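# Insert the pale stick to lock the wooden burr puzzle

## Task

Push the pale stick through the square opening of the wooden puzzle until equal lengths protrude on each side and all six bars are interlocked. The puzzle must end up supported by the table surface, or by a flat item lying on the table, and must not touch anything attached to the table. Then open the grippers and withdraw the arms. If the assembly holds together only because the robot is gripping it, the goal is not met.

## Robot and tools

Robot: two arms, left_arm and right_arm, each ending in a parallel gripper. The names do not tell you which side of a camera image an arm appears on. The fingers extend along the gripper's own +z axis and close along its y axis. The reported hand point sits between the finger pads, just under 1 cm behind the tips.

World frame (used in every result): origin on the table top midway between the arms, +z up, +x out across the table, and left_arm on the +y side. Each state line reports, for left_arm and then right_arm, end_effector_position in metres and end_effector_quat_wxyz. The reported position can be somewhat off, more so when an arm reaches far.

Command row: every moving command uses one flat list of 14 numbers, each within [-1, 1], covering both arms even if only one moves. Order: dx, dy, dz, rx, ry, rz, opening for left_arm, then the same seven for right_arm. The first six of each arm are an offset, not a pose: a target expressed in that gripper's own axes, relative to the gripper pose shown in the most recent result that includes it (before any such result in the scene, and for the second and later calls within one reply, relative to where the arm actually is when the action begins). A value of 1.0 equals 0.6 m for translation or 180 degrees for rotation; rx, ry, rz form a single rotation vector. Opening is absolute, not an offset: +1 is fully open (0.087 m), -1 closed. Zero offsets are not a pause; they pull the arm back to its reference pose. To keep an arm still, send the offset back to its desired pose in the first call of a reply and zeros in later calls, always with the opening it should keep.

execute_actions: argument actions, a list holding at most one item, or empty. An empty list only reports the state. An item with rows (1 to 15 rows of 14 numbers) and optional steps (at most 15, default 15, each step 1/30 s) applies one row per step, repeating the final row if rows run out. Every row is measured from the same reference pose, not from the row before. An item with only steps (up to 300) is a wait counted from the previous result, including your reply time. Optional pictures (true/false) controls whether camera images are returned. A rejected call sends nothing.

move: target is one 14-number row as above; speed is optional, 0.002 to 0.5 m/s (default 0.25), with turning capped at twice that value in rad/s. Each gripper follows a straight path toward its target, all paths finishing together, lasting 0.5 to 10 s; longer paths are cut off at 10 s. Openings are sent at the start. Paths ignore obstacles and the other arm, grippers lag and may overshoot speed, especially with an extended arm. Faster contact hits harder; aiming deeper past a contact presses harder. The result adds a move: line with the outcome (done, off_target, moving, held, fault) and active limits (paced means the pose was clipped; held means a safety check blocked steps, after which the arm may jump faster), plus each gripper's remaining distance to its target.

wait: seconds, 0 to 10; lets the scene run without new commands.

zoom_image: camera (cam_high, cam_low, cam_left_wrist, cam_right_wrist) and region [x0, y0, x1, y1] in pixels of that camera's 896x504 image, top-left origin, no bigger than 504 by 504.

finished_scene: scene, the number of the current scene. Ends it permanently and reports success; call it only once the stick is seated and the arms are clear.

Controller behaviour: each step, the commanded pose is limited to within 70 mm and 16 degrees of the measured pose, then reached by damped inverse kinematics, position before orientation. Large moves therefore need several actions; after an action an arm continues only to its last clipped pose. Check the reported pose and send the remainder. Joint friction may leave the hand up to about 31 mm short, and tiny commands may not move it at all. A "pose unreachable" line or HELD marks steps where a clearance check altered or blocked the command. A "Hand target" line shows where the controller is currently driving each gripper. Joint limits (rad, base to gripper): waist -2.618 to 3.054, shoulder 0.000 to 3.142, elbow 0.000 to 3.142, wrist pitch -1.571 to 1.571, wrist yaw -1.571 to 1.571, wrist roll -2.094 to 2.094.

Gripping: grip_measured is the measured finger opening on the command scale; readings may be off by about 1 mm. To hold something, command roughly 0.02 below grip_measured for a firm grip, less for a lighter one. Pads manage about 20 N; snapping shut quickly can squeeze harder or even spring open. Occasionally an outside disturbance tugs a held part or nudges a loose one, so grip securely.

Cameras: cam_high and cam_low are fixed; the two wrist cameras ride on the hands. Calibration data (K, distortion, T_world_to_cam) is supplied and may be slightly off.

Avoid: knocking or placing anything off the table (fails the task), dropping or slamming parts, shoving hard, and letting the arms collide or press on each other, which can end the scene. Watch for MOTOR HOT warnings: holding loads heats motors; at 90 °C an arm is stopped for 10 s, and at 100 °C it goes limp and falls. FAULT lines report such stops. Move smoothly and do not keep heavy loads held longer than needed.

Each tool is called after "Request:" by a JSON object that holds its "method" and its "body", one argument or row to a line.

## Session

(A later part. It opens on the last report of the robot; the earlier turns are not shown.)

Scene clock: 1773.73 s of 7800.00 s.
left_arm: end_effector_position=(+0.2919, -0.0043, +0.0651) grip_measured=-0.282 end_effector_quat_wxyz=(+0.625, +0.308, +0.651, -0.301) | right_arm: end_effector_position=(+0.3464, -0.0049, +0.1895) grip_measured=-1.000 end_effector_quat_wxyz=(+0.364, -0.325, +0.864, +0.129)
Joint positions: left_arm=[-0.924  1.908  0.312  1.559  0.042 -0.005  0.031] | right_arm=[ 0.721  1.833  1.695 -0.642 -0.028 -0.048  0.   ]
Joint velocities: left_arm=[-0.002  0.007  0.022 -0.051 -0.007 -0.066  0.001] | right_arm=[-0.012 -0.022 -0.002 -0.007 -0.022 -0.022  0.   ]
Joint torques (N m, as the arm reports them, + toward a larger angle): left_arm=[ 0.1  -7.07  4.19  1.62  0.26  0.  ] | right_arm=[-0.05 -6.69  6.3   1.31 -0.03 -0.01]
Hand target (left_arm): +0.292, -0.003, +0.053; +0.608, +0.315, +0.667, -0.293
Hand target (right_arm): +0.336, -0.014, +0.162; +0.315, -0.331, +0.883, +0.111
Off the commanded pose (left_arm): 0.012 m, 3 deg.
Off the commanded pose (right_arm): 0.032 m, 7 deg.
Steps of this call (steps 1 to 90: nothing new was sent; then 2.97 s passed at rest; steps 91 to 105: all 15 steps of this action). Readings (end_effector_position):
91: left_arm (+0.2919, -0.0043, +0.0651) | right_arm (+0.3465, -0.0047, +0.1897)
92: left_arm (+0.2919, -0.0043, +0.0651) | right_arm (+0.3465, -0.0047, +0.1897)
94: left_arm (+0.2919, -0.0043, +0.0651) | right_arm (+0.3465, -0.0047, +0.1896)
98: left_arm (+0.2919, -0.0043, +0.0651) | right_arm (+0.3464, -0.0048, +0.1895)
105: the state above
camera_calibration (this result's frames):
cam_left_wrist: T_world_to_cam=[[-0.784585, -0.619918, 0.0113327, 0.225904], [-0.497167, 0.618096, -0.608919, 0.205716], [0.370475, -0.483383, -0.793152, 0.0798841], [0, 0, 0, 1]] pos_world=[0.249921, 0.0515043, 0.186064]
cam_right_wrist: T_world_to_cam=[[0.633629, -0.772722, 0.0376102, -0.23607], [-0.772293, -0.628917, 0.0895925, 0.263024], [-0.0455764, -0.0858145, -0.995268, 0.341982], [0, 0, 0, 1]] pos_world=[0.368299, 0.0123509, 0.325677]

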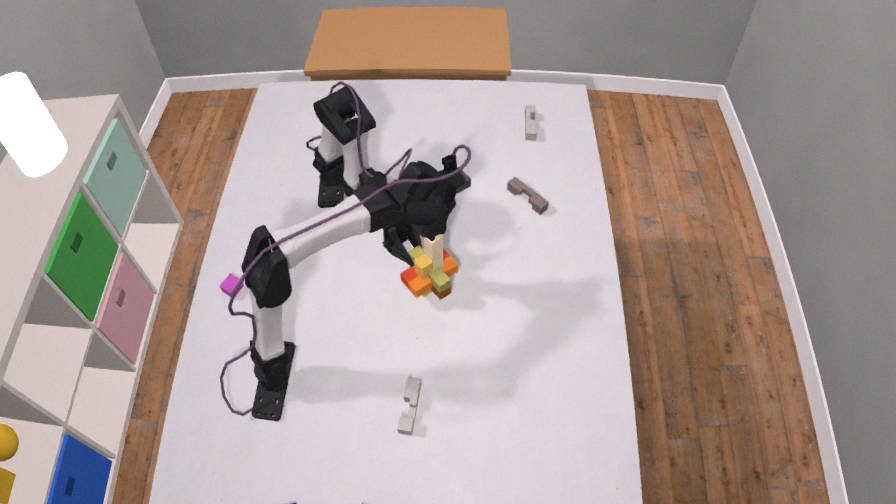

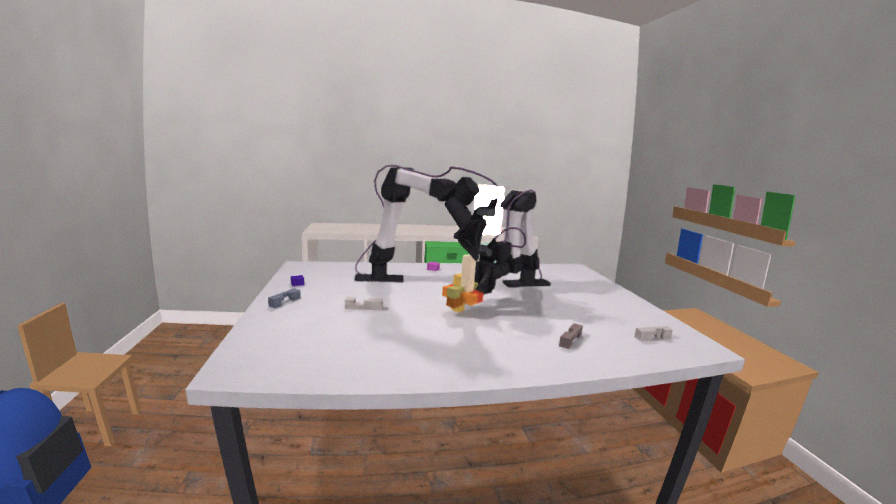

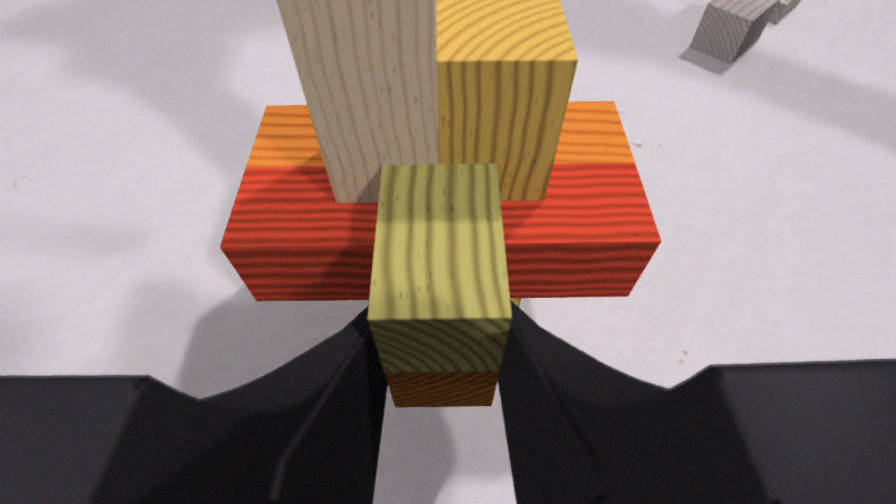

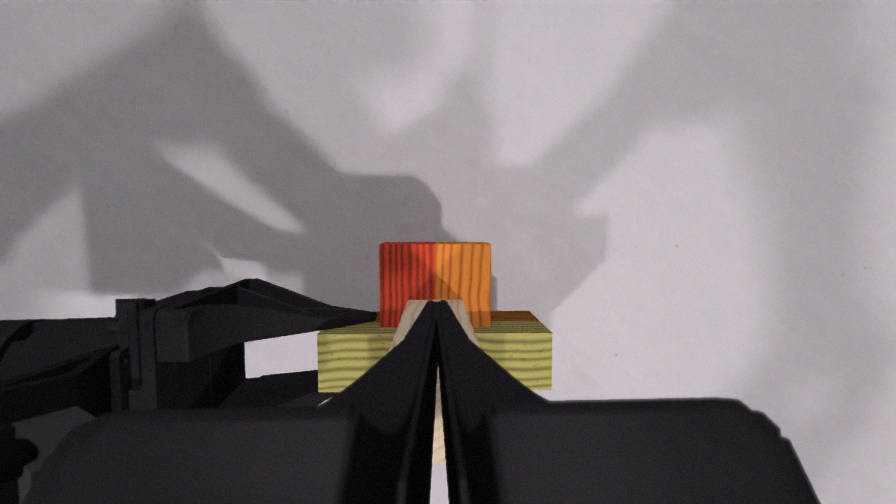

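Request:
{"method": "execute_actions", "body": {
  "actions": [
    {"rows": [[0.02,0.002,0,0,0.017,0,-0.32, 0.045,-0.003,0.014,0.0033,0.032,0,-1],[0.02,0.002,0,0,0.017,0,-0.32, 0.045,-0.006,0.014,0.0067,0.032,0,-1],[0.02,0.002,0,0,0.017,0,-0.32, 0.045,-0.009,0.014,0.010,0.032,0,-1],[0.02,0.002,0,0,0.017,0,-0.32, 0.045,-0.012,0.014,0.0134,0.032,0,-1],[0.02,0.002,0,0,0.017,0,-0.32, 0.045,-0.012,0.014,0.0134,0.032,0,-1],[0.02,0.002,0,0,0.017,0,-0.32, 0.045,-0.012,0.014,0.0134,0.032,0,-1]], "steps": 12}
  ]
}}

Scene clock: 1789.33 s of 7800.00 s.
left_arm: end_effector_position=(+0.2919, -0.0043, +0.0651) grip_measured=-0.282 end_effector_quat_wxyz=(+0.625, +0.308, +0.651, -0.301) | right_arm: end_effector_position=(+0.3480, -0.0070, +0.1895) grip_measured=-1.000 end_effector_quat_wxyz=(+0.366, -0.322, +0.865, +0.122)
Joint positions: left_arm=[-0.924  1.908  0.312  1.559  0.042 -0.005  0.031] | right_arm=[ 0.721  1.833  1.695 -0.642 -0.013 -0.048  0.   ]
Joint velocities: left_arm=[ 0.002 -0.012 -0.007 -0.037  0.051 -0.022 -0.   ] | right_arm=[ 0.002 -0.012  0.007  0.066  0.051  0.051  0.   ]
Joint torques (N m, as the arm reports them, + toward a larger angle): left_arm=[ 0.41 -7.07  4.47  1.6   0.26  0.02] | right_arm=[ 0.18 -7.37  6.13  1.36  0.29  0.03]
Hand target (left_arm): +0.292, -0.003, +0.053; +0.608, +0.315, +0.667, -0.293
Hand target (right_arm): +0.341, -0.019, +0.166; +0.327, -0.323, +0.883, +0.095
Off the commanded pose (left_arm): 0.012 m, 3 deg.
Off the commanded pose (right_arm): 0.029 m, 6 deg.
Steps of this call (steps 1 to 90: nothing new was sent; then 12.20 s passed at rest; steps 91 to 102: all 12 steps of this action). Readings (end_effector_position):
91: left_arm (+0.2919, -0.0043, +0.0651) | right_arm (+0.3465, -0.0050, +0.1895)
92: left_arm (+0.2919, -0.0043, +0.0651) | right_arm (+0.3468, -0.0053, +0.1895)
94: left_arm (+0.2919, -0.0043, +0.0651) | right_arm (+0.3475, -0.0062, +0.1895)
98: left_arm (+0.2919, -0.0043, +0.0651) | right_arm (+0.3480, -0.0069, +0.1895)
102: the state above
camera_calibration (this result's frames):
cam_left_wrist: T_world_to_cam=[[-0.784597, -0.619909, 0.0109515, 0.225948], [-0.496978, 0.618249, -0.608918, 0.205661], [0.370703, -0.483198, -0.793158, 0.0798189], [0, 0, 0, 1]] pos_world=[0.249898, 0.0514859, 0.186065]
cam_right_wrist: T_world_to_cam=[[0.62492, -0.779192, 0.0483175, -0.237788], [-0.779662, -0.61973, 0.0897817, 0.265574], [-0.0400134, -0.0937777, -0.994789, 0.339776], [0, 0, 0, 1]] pos_world=[0.369252, 0.0111653, 0.325651]

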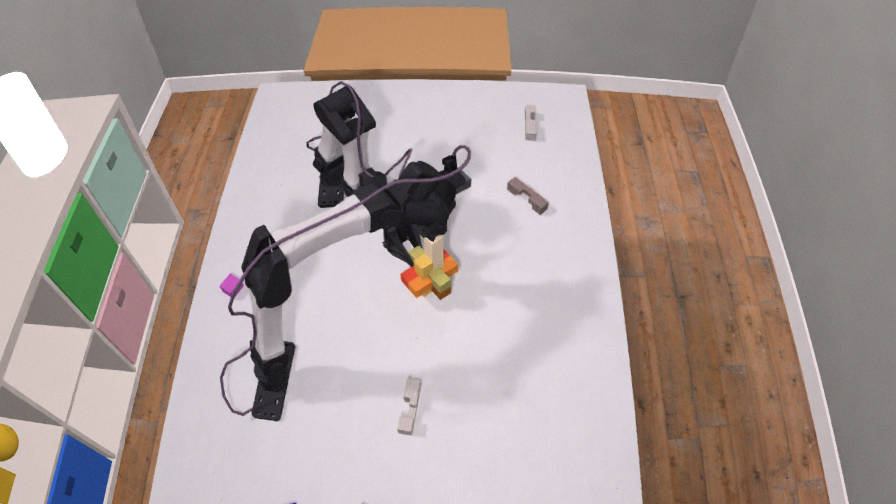

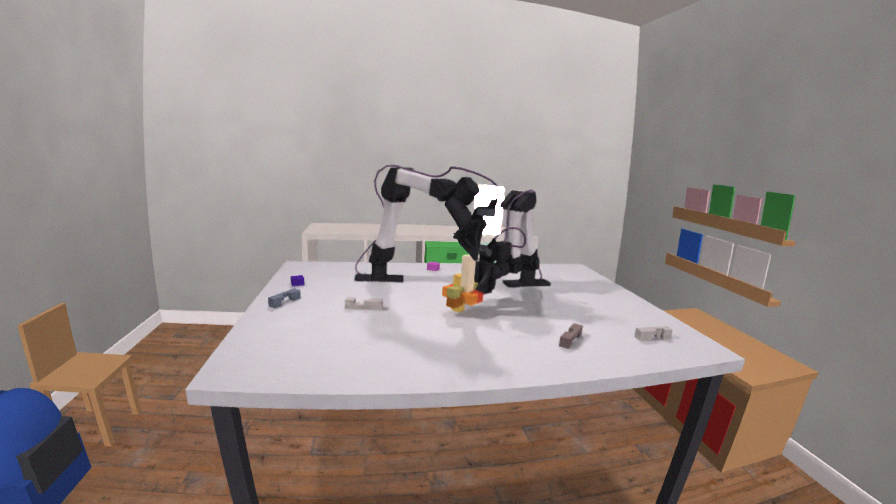

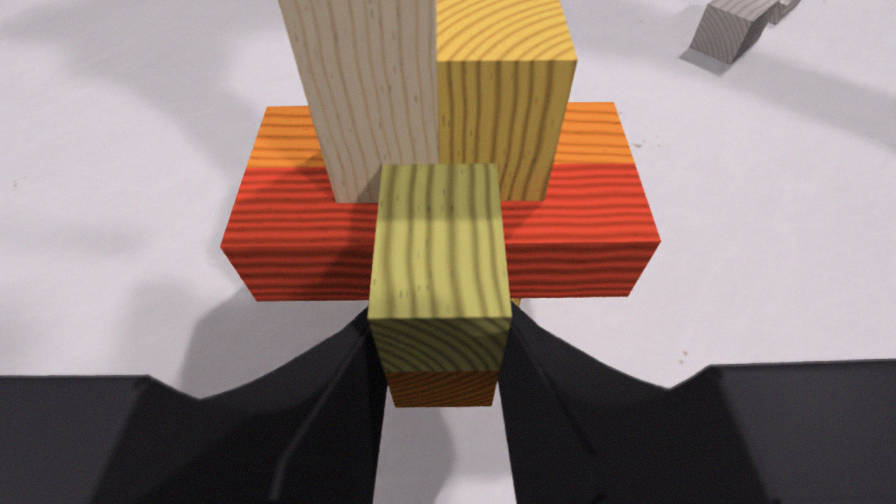

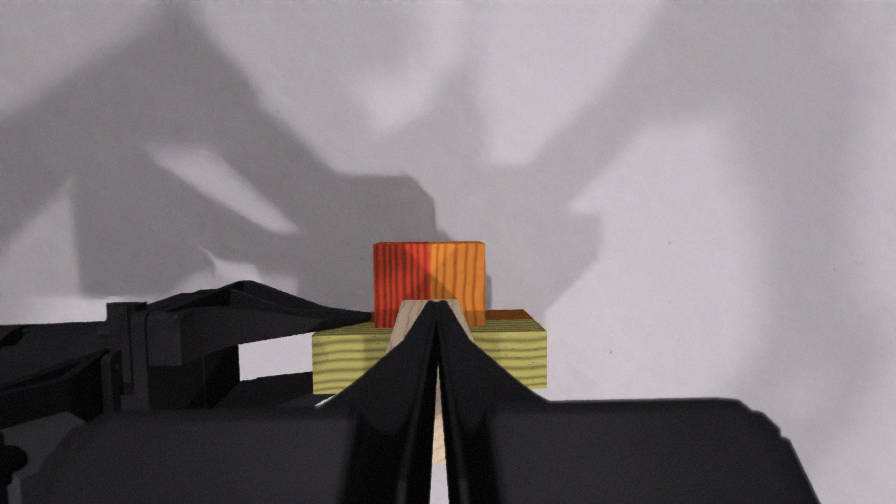

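Request:
{"method": "execute_actions", "body": {
  "actions": [
    {"rows": [[0.02,0.002,0,0,0.017,0,-0.32, 0.045,-0.004,0.014,0.0045,0.032,0,-1],[0.02,0.002,0,0,0.017,0,-0.32, 0.045,0,0.014,0,0.032,0,-1],[0.02,0.002,0,0,0.017,0,-0.32, 0.045,0.003,0.014,-0.0033,0.032,0,-1],[0.02,0.002,0,0,0.017,0,-0.32, 0.045,0.006,0.014,-0.0067,0.032,0,-1],[0.02,0.002,0,0,0.017,0,-0.32, 0.045,0.009,0.014,-0.010,0.032,0,-1],[0.02,0.002,0,0,0.017,0,-0.32, 0.045,0.012,0.014,-0.0134,0.032,0,-1],[0.02,0.002,0,0,0.017,0,-0.32, 0.045,0.014,0.014,-0.0157,0.032,0,-1],[0.02,0.002,0,0,0.017,0,-0.32, 0.045,0.016,0.014,-0.018,0.032,0,-1]], "steps": 14}
  ]
}}

Scene clock: 1796.03 s of 7800.00 s.
left_arm: end_effector_position=(+0.2919, -0.0043, +0.0651) grip_measured=-0.282 end_effector_quat_wxyz=(+0.625, +0.308, +0.651, -0.301) | right_arm: end_effector_position=(+0.3454, -0.0038, +0.1895) grip_measured=-1.000 end_effector_quat_wxyz=(+0.362, -0.327, +0.863, +0.132)
Joint positions: left_arm=[-0.924  1.908  0.312  1.559  0.043 -0.005  0.031] | right_arm=[ 0.721  1.833  1.695 -0.642 -0.037 -0.049  0.   ]
Joint velocities: left_arm=[-0.017 -0.002  0.012 -0.022 -0.066  0.007 -0.   ] | right_arm=[-0.002 -0.012  0.007 -0.022  0.037 -0.051  0.   ]
Joint torques (N m, as the arm reports them, + toward a larger angle): left_arm=[ 0.08 -7.11  4.29  1.61  0.23  0.05] | right_arm=[-0.25 -7.35  6.47  1.29 -0.32  0.02]
Hand target (left_arm): +0.292, -0.003, +0.053; +0.608, +0.316, +0.667, -0.293
Hand target (right_arm): +0.332, -0.009, +0.166; +0.314, -0.337, +0.878, +0.131
Off the commanded pose (left_arm): 0.012 m, 3 deg.
Off the commanded pose (right_arm): 0.029 m, 6 deg.
Steps of this call (steps 1 to 90: nothing new was sent; then 3.23 s passed at rest; steps 91 to 104: all 14 steps of this action). Readings (end_effector_position):
91: left_arm (+0.2919, -0.0043, +0.0651) | right_arm (+0.3480, -0.0070, +0.1895)
92: left_arm (+0.2919, -0.0043, +0.0651) | right_arm (+0.3479, -0.0068, +0.1895)
94: left_arm (+0.2919, -0.0043, +0.0651) | right_arm (+0.3473, -0.0061, +0.1895)
98: left_arm (+0.2919, -0.0043, +0.0651) | right_arm (+0.3459, -0.0044, +0.1894)
104: the state above
camera_calibration (this result's frames):
cam_left_wrist: T_world_to_cam=[[-0.784833, -0.61961, 0.0109659, 0.22595], [-0.496748, 0.618433, -0.608918, 0.205595], [0.37051, -0.483347, -0.793157, 0.0798736], [0, 0, 0, 1]] pos_world=[0.249868, 0.0514611, 0.186065]
cam_right_wrist: T_world_to_cam=[[0.639383, -0.7682, 0.0325257, -0.235599], [-0.767368, -0.634889, 0.0897831, 0.261205], [-0.0483212, -0.0823649, -0.99543, 0.342991], [0, 0, 0, 1]] pos_world=[0.367652, 0.0130999, 0.325635]

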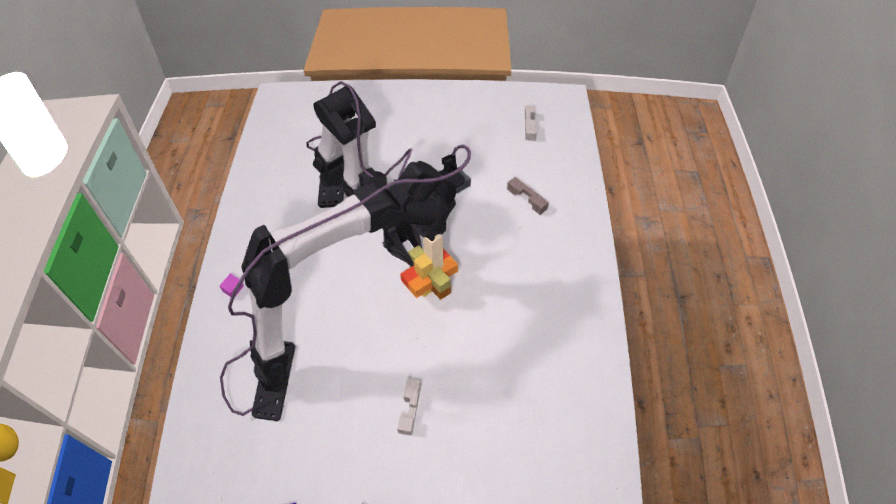

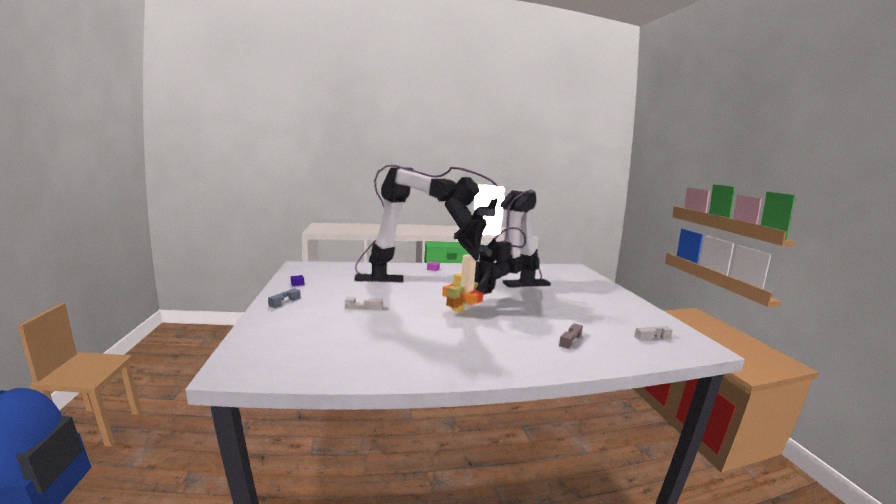

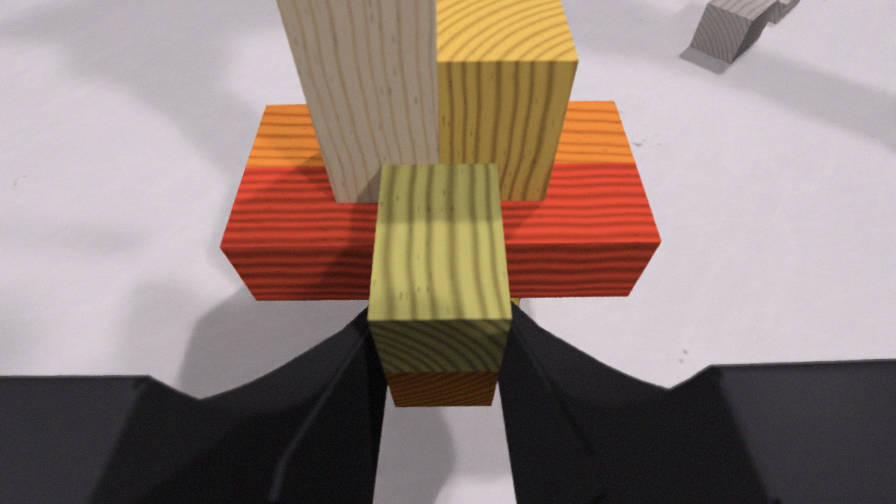

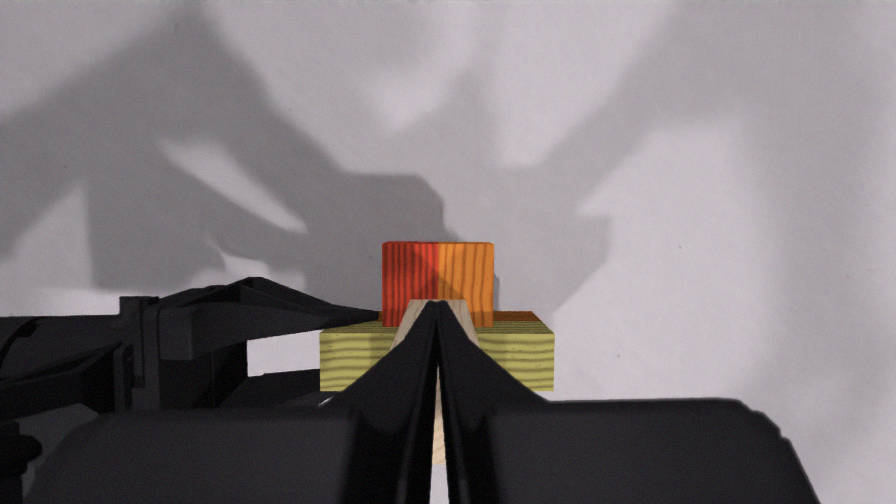

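Request:
{"method": "execute_actions", "body": {
  "actions": [
    {"rows": [[0.02,0.002,0,0,0.017,0,-0.32, 0.042,0.004,0.0116,-0.0045,0.0303,0,-1],[0.02,0.002,0,0,0.017,0,-0.32, 0.040,0.0,0.009,0,0.029,0,-1],[0.02,0.002,0,0,0.017,0,-0.32, 0.0385,-0.0034,0.007,0.0038,0.028,0,-1],[0.02,0.002,0,0,0.017,0,-0.32, 0.037,-0.0034,0.005,0.0038,0.027,0,-1],[0.02,0.002,0,0,0.017,0,-0.32, 0.0355,-0.0034,0.0031,0.0038,0.0261,0,-1],[0.02,0.002,0,0,0.017,0,-0.32, 0.0345,-0.0034,0.0018,0.0038,0.0255,0,-1],[0.02,0.002,0,0,0.017,0,-0.32, 0.0335,-0.0034,0.0005,0.0038,0.0248,0,-1],[0.02,0.002,0,0,0.017,0,-0.32, 0.0325,-0.0034,-0.0008,0.0038,0.0242,0,-1],[0.02,0.002,0,0,0.017,0,-0.32, 0.0315,-0.0034,-0.0021,0.0038,0.0236,0,-1],[0.02,0.002,0,0,0.017,0,-0.32, 0.0305,-0.0034,-0.0034,0.0038,0.0229,0,-1],[0.02,0.002,0,0,0.017,0,-0.32, 0.0294,-0.0034,-0.0047,0.0038,0.0223,0,-1],[0.02,0.002,0,0,0.017,0,-0.32, 0.0284,-0.0034,-0.006,0.0038,0.0217,0,-1],[0.02,0.002,0,0,0.017,0,-0.32, 0.0274,-0.0034,-0.0073,0.0038,0.021,0,-1]], "steps": 15}
  ]
}}

Scene clock: 1844.57 s of 7800.00 s.
left_arm: end_effector_position=(+0.2919, -0.0043, +0.0651) grip_measured=-0.282 end_effector_quat_wxyz=(+0.625, +0.308, +0.651, -0.301) | right_arm: end_effector_position=(+0.3463, -0.0048, +0.1894) grip_measured=-1.000 end_effector_quat_wxyz=(+0.364, -0.326, +0.863, +0.129)
Joint positions: left_arm=[-0.924  1.908  0.312  1.559  0.043 -0.005  0.031] | right_arm=[ 0.721  1.833  1.695 -0.642 -0.03  -0.05   0.   ]
Joint velocities: left_arm=[-0.017 -0.007 -0.002 -0.066  0.066  0.037 -0.001] | right_arm=[ 0.012 -0.007  0.007  0.051 -0.007 -0.051  0.   ]
Joint torques (N m, as the arm reports them, + toward a larger angle): left_arm=[ 0.23 -7.08  4.35  1.61  0.24 -0.04] | right_arm=[-0.05 -9.59  6.58  1.32  0.    0.06]
Hand target (left_arm): +0.292, -0.003, +0.053; +0.608, +0.316, +0.667, -0.293
Hand target (right_arm): +0.336, -0.015, +0.181; +0.336, -0.329, +0.875, +0.117
Off the commanded pose (left_arm): 0.012 m, 3 deg.
Off the commanded pose (right_arm): 0.017 m, 4 deg.
Steps of this call (steps 1 to 90: nothing new was sent; then 45.03 s passed at rest; steps 91 to 105: all 15 steps of this action). Readings (end_effector_position):
91: left_arm (+0.2919, -0.0043, +0.0651) | right_arm (+0.3455, -0.0038, +0.1895)
92: left_arm (+0.2919, -0.0043, +0.0651) | right_arm (+0.3457, -0.0042, +0.1894)
94: left_arm (+0.2919, -0.0043, +0.0651) | right_arm (+0.3462, -0.0047, +0.1894)
98: left_arm (+0.2919, -0.0043, +0.0651) | right_arm (+0.3463, -0.0048, +0.1894)
105: the state above
camera_calibration (this result's frames):
cam_left_wrist: T_world_to_cam=[[-0.784833, -0.61961, 0.0109659, 0.22595], [-0.496748, 0.618433, -0.608918, 0.205595], [0.37051, -0.483347, -0.793157, 0.0798736], [0, 0, 0, 1]] pos_world=[0.249868, 0.0514611, 0.186065]
cam_right_wrist: T_world_to_cam=[[0.635689, -0.770975, 0.0386954, -0.236887], [-0.770638, -0.630897, 0.0899222, 0.262312], [-0.0449149, -0.0869827, -0.995197, 0.341678], [0, 0, 0, 1]] pos_world=[0.36808, 0.0125782, 0.325616]

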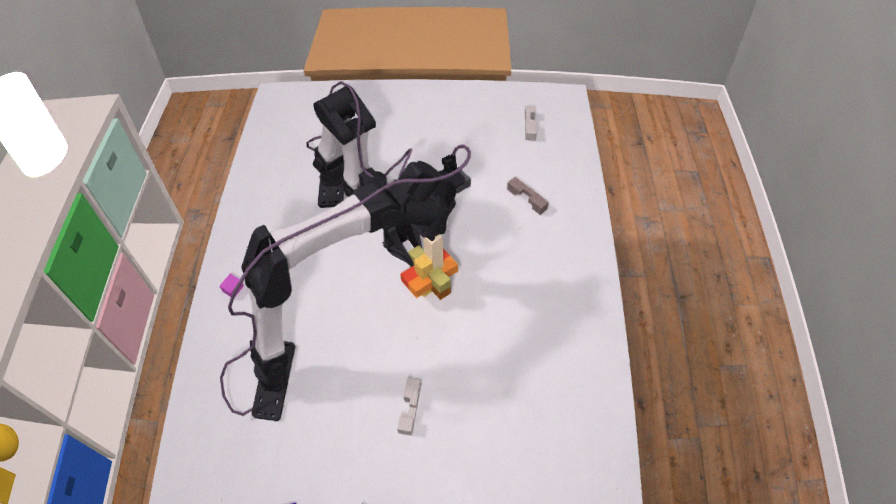

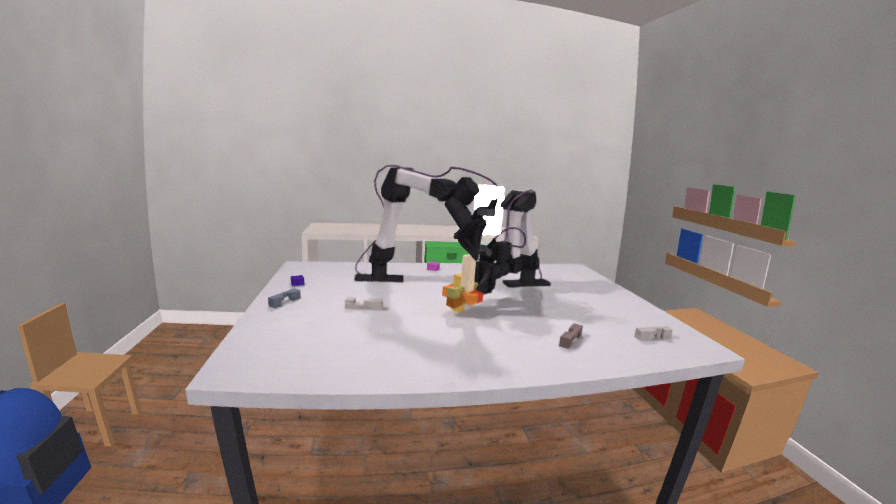

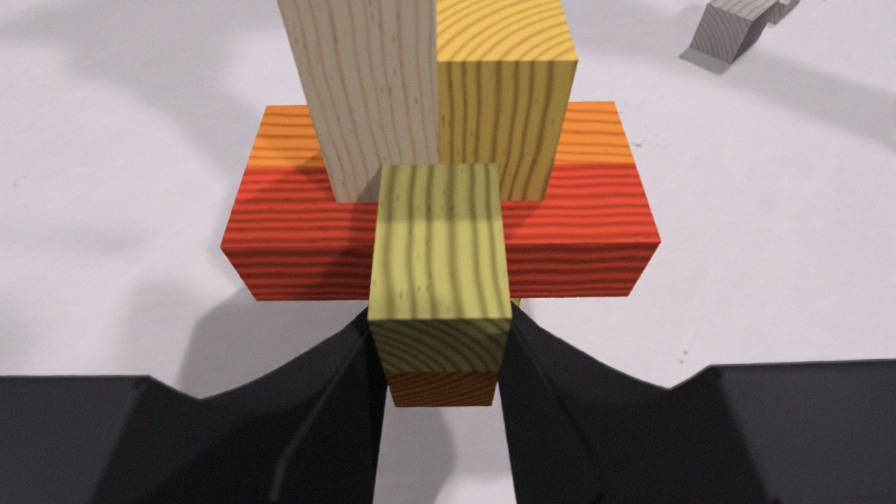

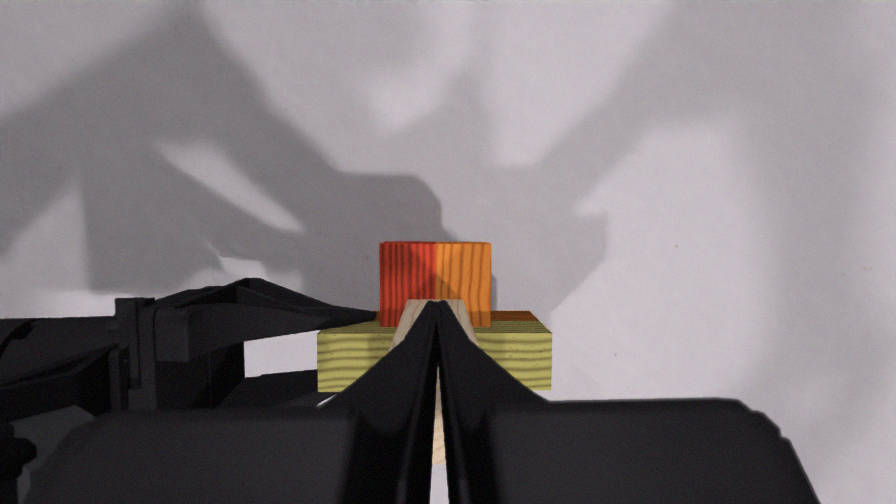

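Continue ramping shoulder up slowly.

Request:
{"method": "execute_actions", "body": {
  "actions": [
    {"rows": [[0.02,0.002,0,0,0.017,0,-0.32, 0.0274,0,-0.0073,0,0.021,0,-1],[0.02,0.002,0,0,0.017,0,-0.32, 0.0269,0,-0.008,0,0.0207,0,-1],[0.02,0.002,0,0,0.017,0,-0.32, 0.0263,0,-0.0086,0,0.0204,0,-1],[0.02,0.002,0,0,0.017,0,-0.32, 0.0258,0,-0.0093,0,0.0201,0,-1],[0.02,0.002,0,0,0.017,0,-0.32, 0.0253,0,-0.0099,0,0.0198,0,-1],[0.02,0.002,0,0,0.017,0,-0.32, 0.0248,0,-0.0106,0,0.0194,0,-1],[0.02,0.002,0,0,0.017,0,-0.32, 0.0243,0,-0.0112,0,0.0191,0,-1],[0.02,0.002,0,0,0.017,0,-0.32, 0.0238,0,-0.0119,0,0.0188,0,-1],[0.02,0.002,0,0,0.017,0,-0.32, 0.0233,0,-0.0125,0,0.0185,0,-1]], "steps": 15}
  ]
}}

Scene clock: 1850.50 s of 7800.00 s.
left_arm: end_effector_position=(+0.2919, -0.0043, +0.0651) grip_measured=-0.282 end_effector_quat_wxyz=(+0.625, +0.308, +0.651, -0.301) | right_arm: end_effector_position=(+0.3462, -0.0049, +0.1894) grip_measured=-1.000 end_effector_quat_wxyz=(+0.363, -0.326, +0.863, +0.129)
Joint positions: left_arm=[-0.924  1.908  0.312  1.559  0.043 -0.005  0.031] | right_arm=[ 0.721  1.833  1.695 -0.642 -0.03  -0.05   0.   ]
Joint velocities: left_arm=[-0.017 -0.017 -0.002 -0.007 -0.007  0.022 -0.001] | right_arm=[-0.012  0.007 -0.002  0.037 -0.037  0.007  0.   ]
Joint torques (N m, as the arm reports them, + toward a larger angle): left_arm=[-0.02 -7.08  4.51  1.62  0.19 -0.05] | right_arm=[ -0.08 -10.23   6.8    1.29  -0.05   0.03]
Hand target (left_arm): +0.292, -0.003, +0.053; +0.608, +0.316, +0.667, -0.293
Hand target (right_arm): +0.335, -0.015, +0.185; +0.339, -0.329, +0.873, +0.119
Off the commanded pose (left_arm): 0.012 m, 3 deg.
Off the commanded pose (right_arm): 0.016 m, 3 deg.
Steps of this call (steps 1 to 90: nothing new was sent; then 2.43 s passed at rest; steps 91 to 105: all 15 steps of this action). Readings (end_effector_position):
91: left_arm (+0.2919, -0.0043, +0.0651) | right_arm (+0.3463, -0.0048, +0.1894)
92: left_arm (+0.2919, -0.0043, +0.0651) | right_arm (+0.3462, -0.0049, +0.1894)
94: left_arm (+0.2919, -0.0043, +0.0651) | right_arm (+0.3462, -0.0049, +0.1894)
98: left_arm (+0.2919, -0.0043, +0.0651) | right_arm (+0.3462, -0.0049, +0.1894)
105: the state above
camera_calibration (this result's frames):
cam_left_wrist: T_world_to_cam=[[-0.784833, -0.61961, 0.0109659, 0.22595], [-0.496748, 0.618433, -0.608918, 0.205595], [0.37051, -0.483347, -0.793157, 0.0798736], [0, 0, 0, 1]] pos_world=[0.249868, 0.0514611, 0.186065]
cam_right_wrist: T_world_to_cam=[[0.6357, -0.770966, 0.0386841, -0.236884], [-0.77061, -0.630876, 0.090302, 0.262158], [-0.0452149, -0.0872154, -0.995163, 0.341711], [0, 0, 0, 1]] pos_world=[0.368059, 0.0125621, 0.325549]

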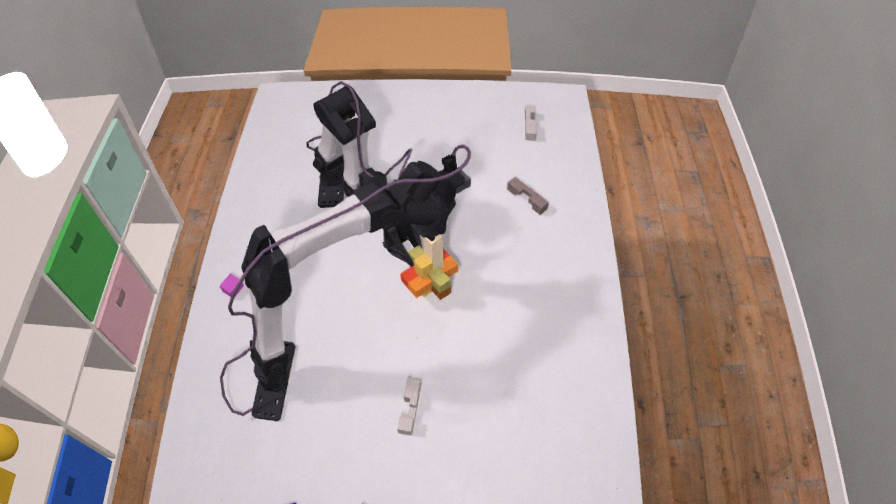

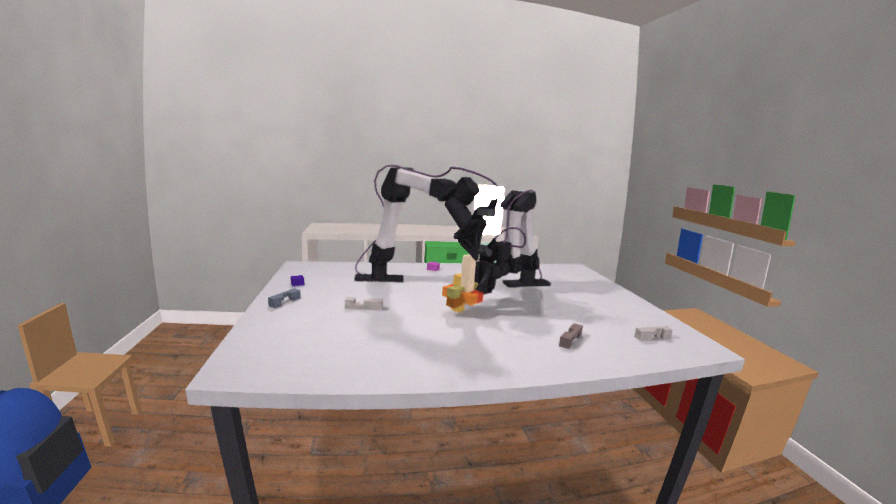

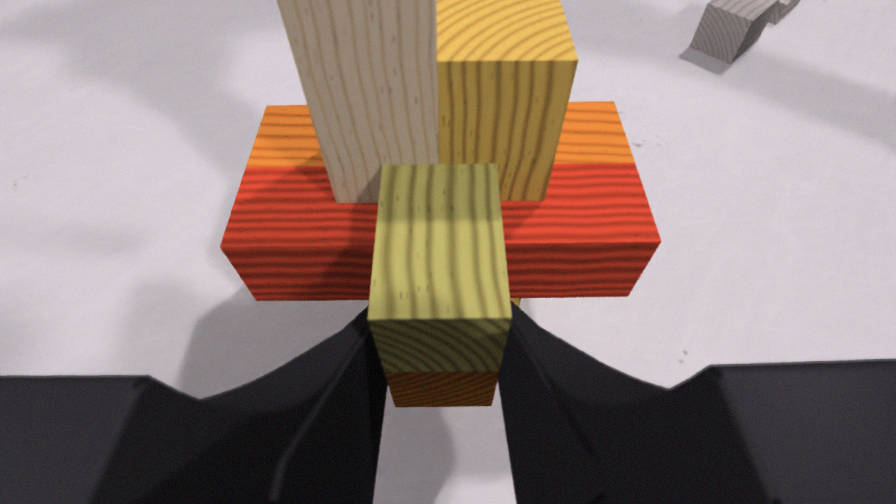

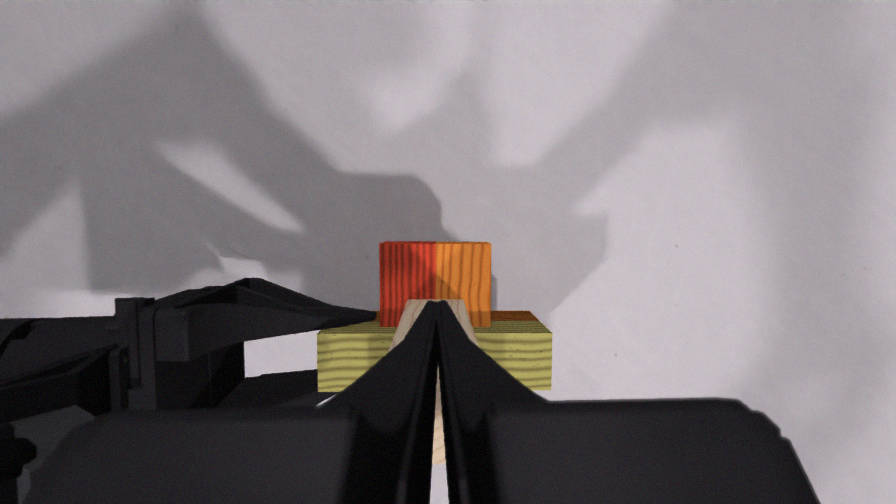

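Request:
{"method": "execute_actions", "body": {
  "actions": [
    {"rows": [[0.02,0.002,0,0,0.017,0,-0.32, 0.027,0,-0.008,0,0.0207,0,-1],[0.02,0.002,0,0,0.017,0,-0.32, 0.0294,0,-0.0047,0,0.0223,0,-1],[0.02,0.002,0,0,0.017,0,-0.32, 0.0325,0,-0.0008,0,0.0242,0,-1],[0.02,0.002,0,0,0.017,0,-0.32, 0.0355,0,0.0031,0,0.0261,0,-1],[0.02,0.002,0,0,0.017,0,-0.32, 0.0386,0,0.007,0,0.028,0,-1],[0.02,0.002,0,0,0.017,0,-0.32, 0.0416,0,0.0109,0,0.030,0,-1],[0.02,0.002,0,0,0.017,0,-0.32, 0.0437,0,0.0135,0,0.0312,0,-1],[0.02,0.002,0,0,0.017,0,-0.32, 0.0457,0,0.0161,0,0.0325,0,-1],[0.02,0.002,0,0,0.017,0,-0.32, 0.0473,0,0.018,0,0.0334,0,-1],[0.02,0.002,0,0,0.017,0,-0.32, 0.0488,0,0.020,0,0.0344,0,-1],[0.02,0.002,0,0,0.017,0,-0.32, 0.0503,0,0.022,0,0.0353,0,-1],[0.02,0.002,0,0,0.017,0,-0.32, 0.0524,0,0.0246,0,0.0366,0,-1]], "steps": 15}
  ]
}}

Scene clock: 1864.10 s of 7800.00 s.
left_arm: end_effector_position=(+0.2919, -0.0043, +0.0651) grip_measured=-0.282 end_effector_quat_wxyz=(+0.625, +0.308, +0.651, -0.301) | right_arm: end_effector_position=(+0.3469, -0.0046, +0.1843) grip_measured=-1.000 end_effector_quat_wxyz=(+0.359, -0.327, +0.865, +0.127)
Joint positions: left_arm=[-0.924  1.908  0.312  1.559  0.043 -0.005  0.031] | right_arm=[ 0.721  1.844  1.695 -0.643 -0.028 -0.05   0.   ]
Joint velocities: left_arm=[-0.012  0.002  0.002  0.022 -0.066 -0.037  0.   ] | right_arm=[-0.017  0.071 -0.002 -0.022 -0.081 -0.022  0.   ]
Joint torques (N m, as the arm reports them, + toward a larger angle): left_arm=[ 0.1  -7.09  4.49  1.64  0.23  0.07] | right_arm=[-0.02 -7.19  6.23  1.39  0.   -0.04]
Hand target (left_arm): +0.292, -0.003, +0.053; +0.608, +0.316, +0.667, -0.293
Hand target (right_arm): +0.338, -0.013, +0.158; +0.314, -0.332, +0.883, +0.110
Off the commanded pose (left_arm): 0.012 m, 3 deg.
Off the commanded pose (right_arm): 0.030 m, 6 deg.
Steps of this call (steps 1 to 90: nothing new was sent; then 10.10 s passed at rest; steps 91 to 105: all 15 steps of this action). Readings (end_effector_position):
91: left_arm (+0.2919, -0.0043, +0.0651) | right_arm (+0.3462, -0.0049, +0.1894)
92: left_arm (+0.2919, -0.0043, +0.0651) | right_arm (+0.3462, -0.0049, +0.1894)
94: left_arm (+0.2919, -0.0043, +0.0651) | right_arm (+0.3462, -0.0049, +0.1894)
98: left_arm (+0.2919, -0.0043, +0.0651) | right_arm (+0.3462, -0.0049, +0.1894)
105: the state above
camera_calibration (this result's frames):
cam_left_wrist: T_world_to_cam=[[-0.784833, -0.61961, 0.0109659, 0.22595], [-0.496748, 0.618433, -0.608918, 0.205595], [0.37051, -0.483347, -0.793157, 0.0798736], [0, 0, 0, 1]] pos_world=[0.249868, 0.0514611, 0.186065]
cam_right_wrist: T_world_to_cam=[[0.635397, -0.771191, 0.0391656, -0.236895], [-0.770331, -0.629542, 0.101331, 0.261189], [-0.0534892, -0.0945559, -0.994082, 0.339372], [0, 0, 0, 1]] pos_world=[0.369877, 0.0138281, 0.320175]

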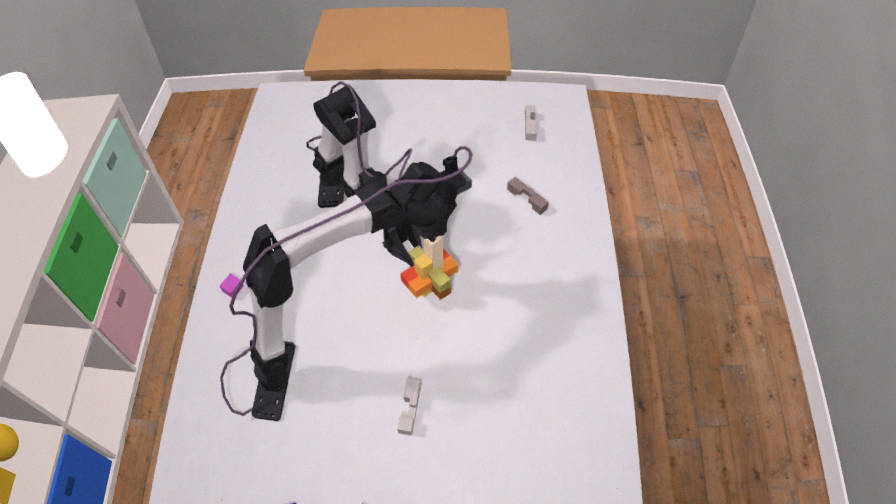

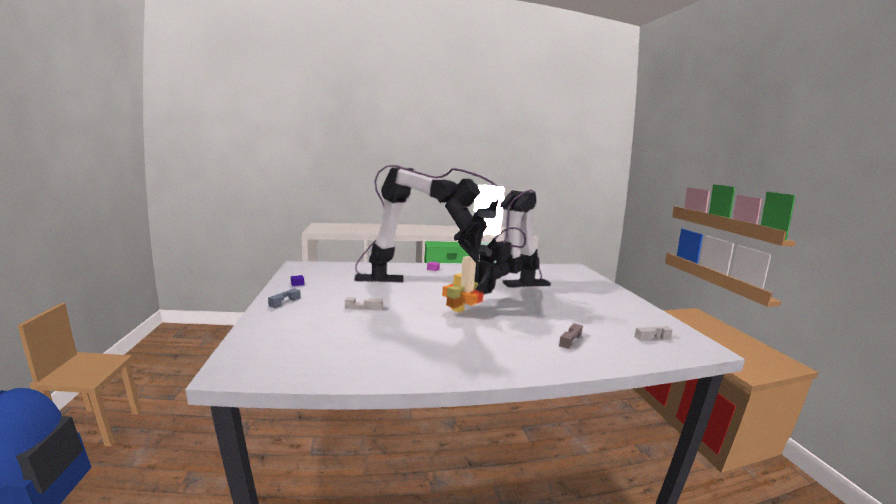

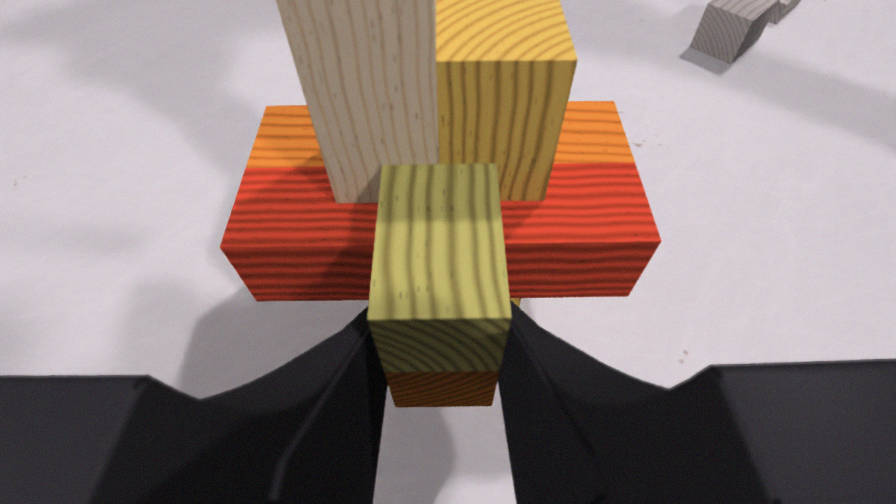

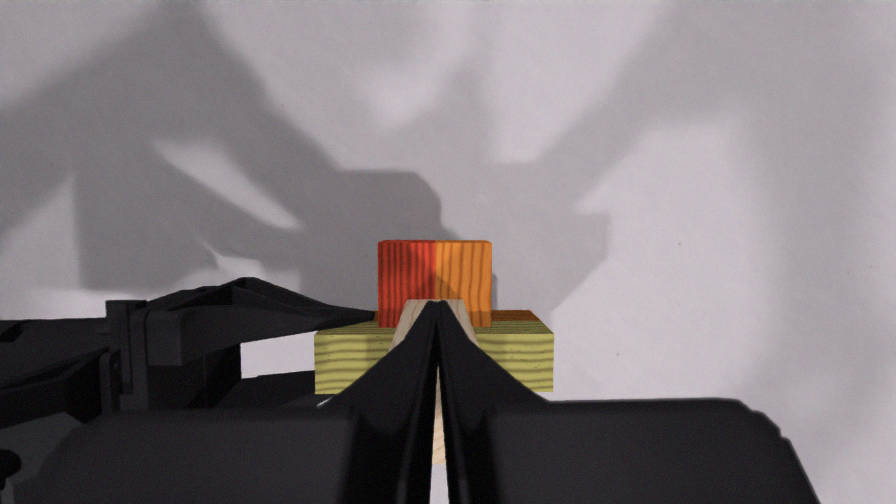

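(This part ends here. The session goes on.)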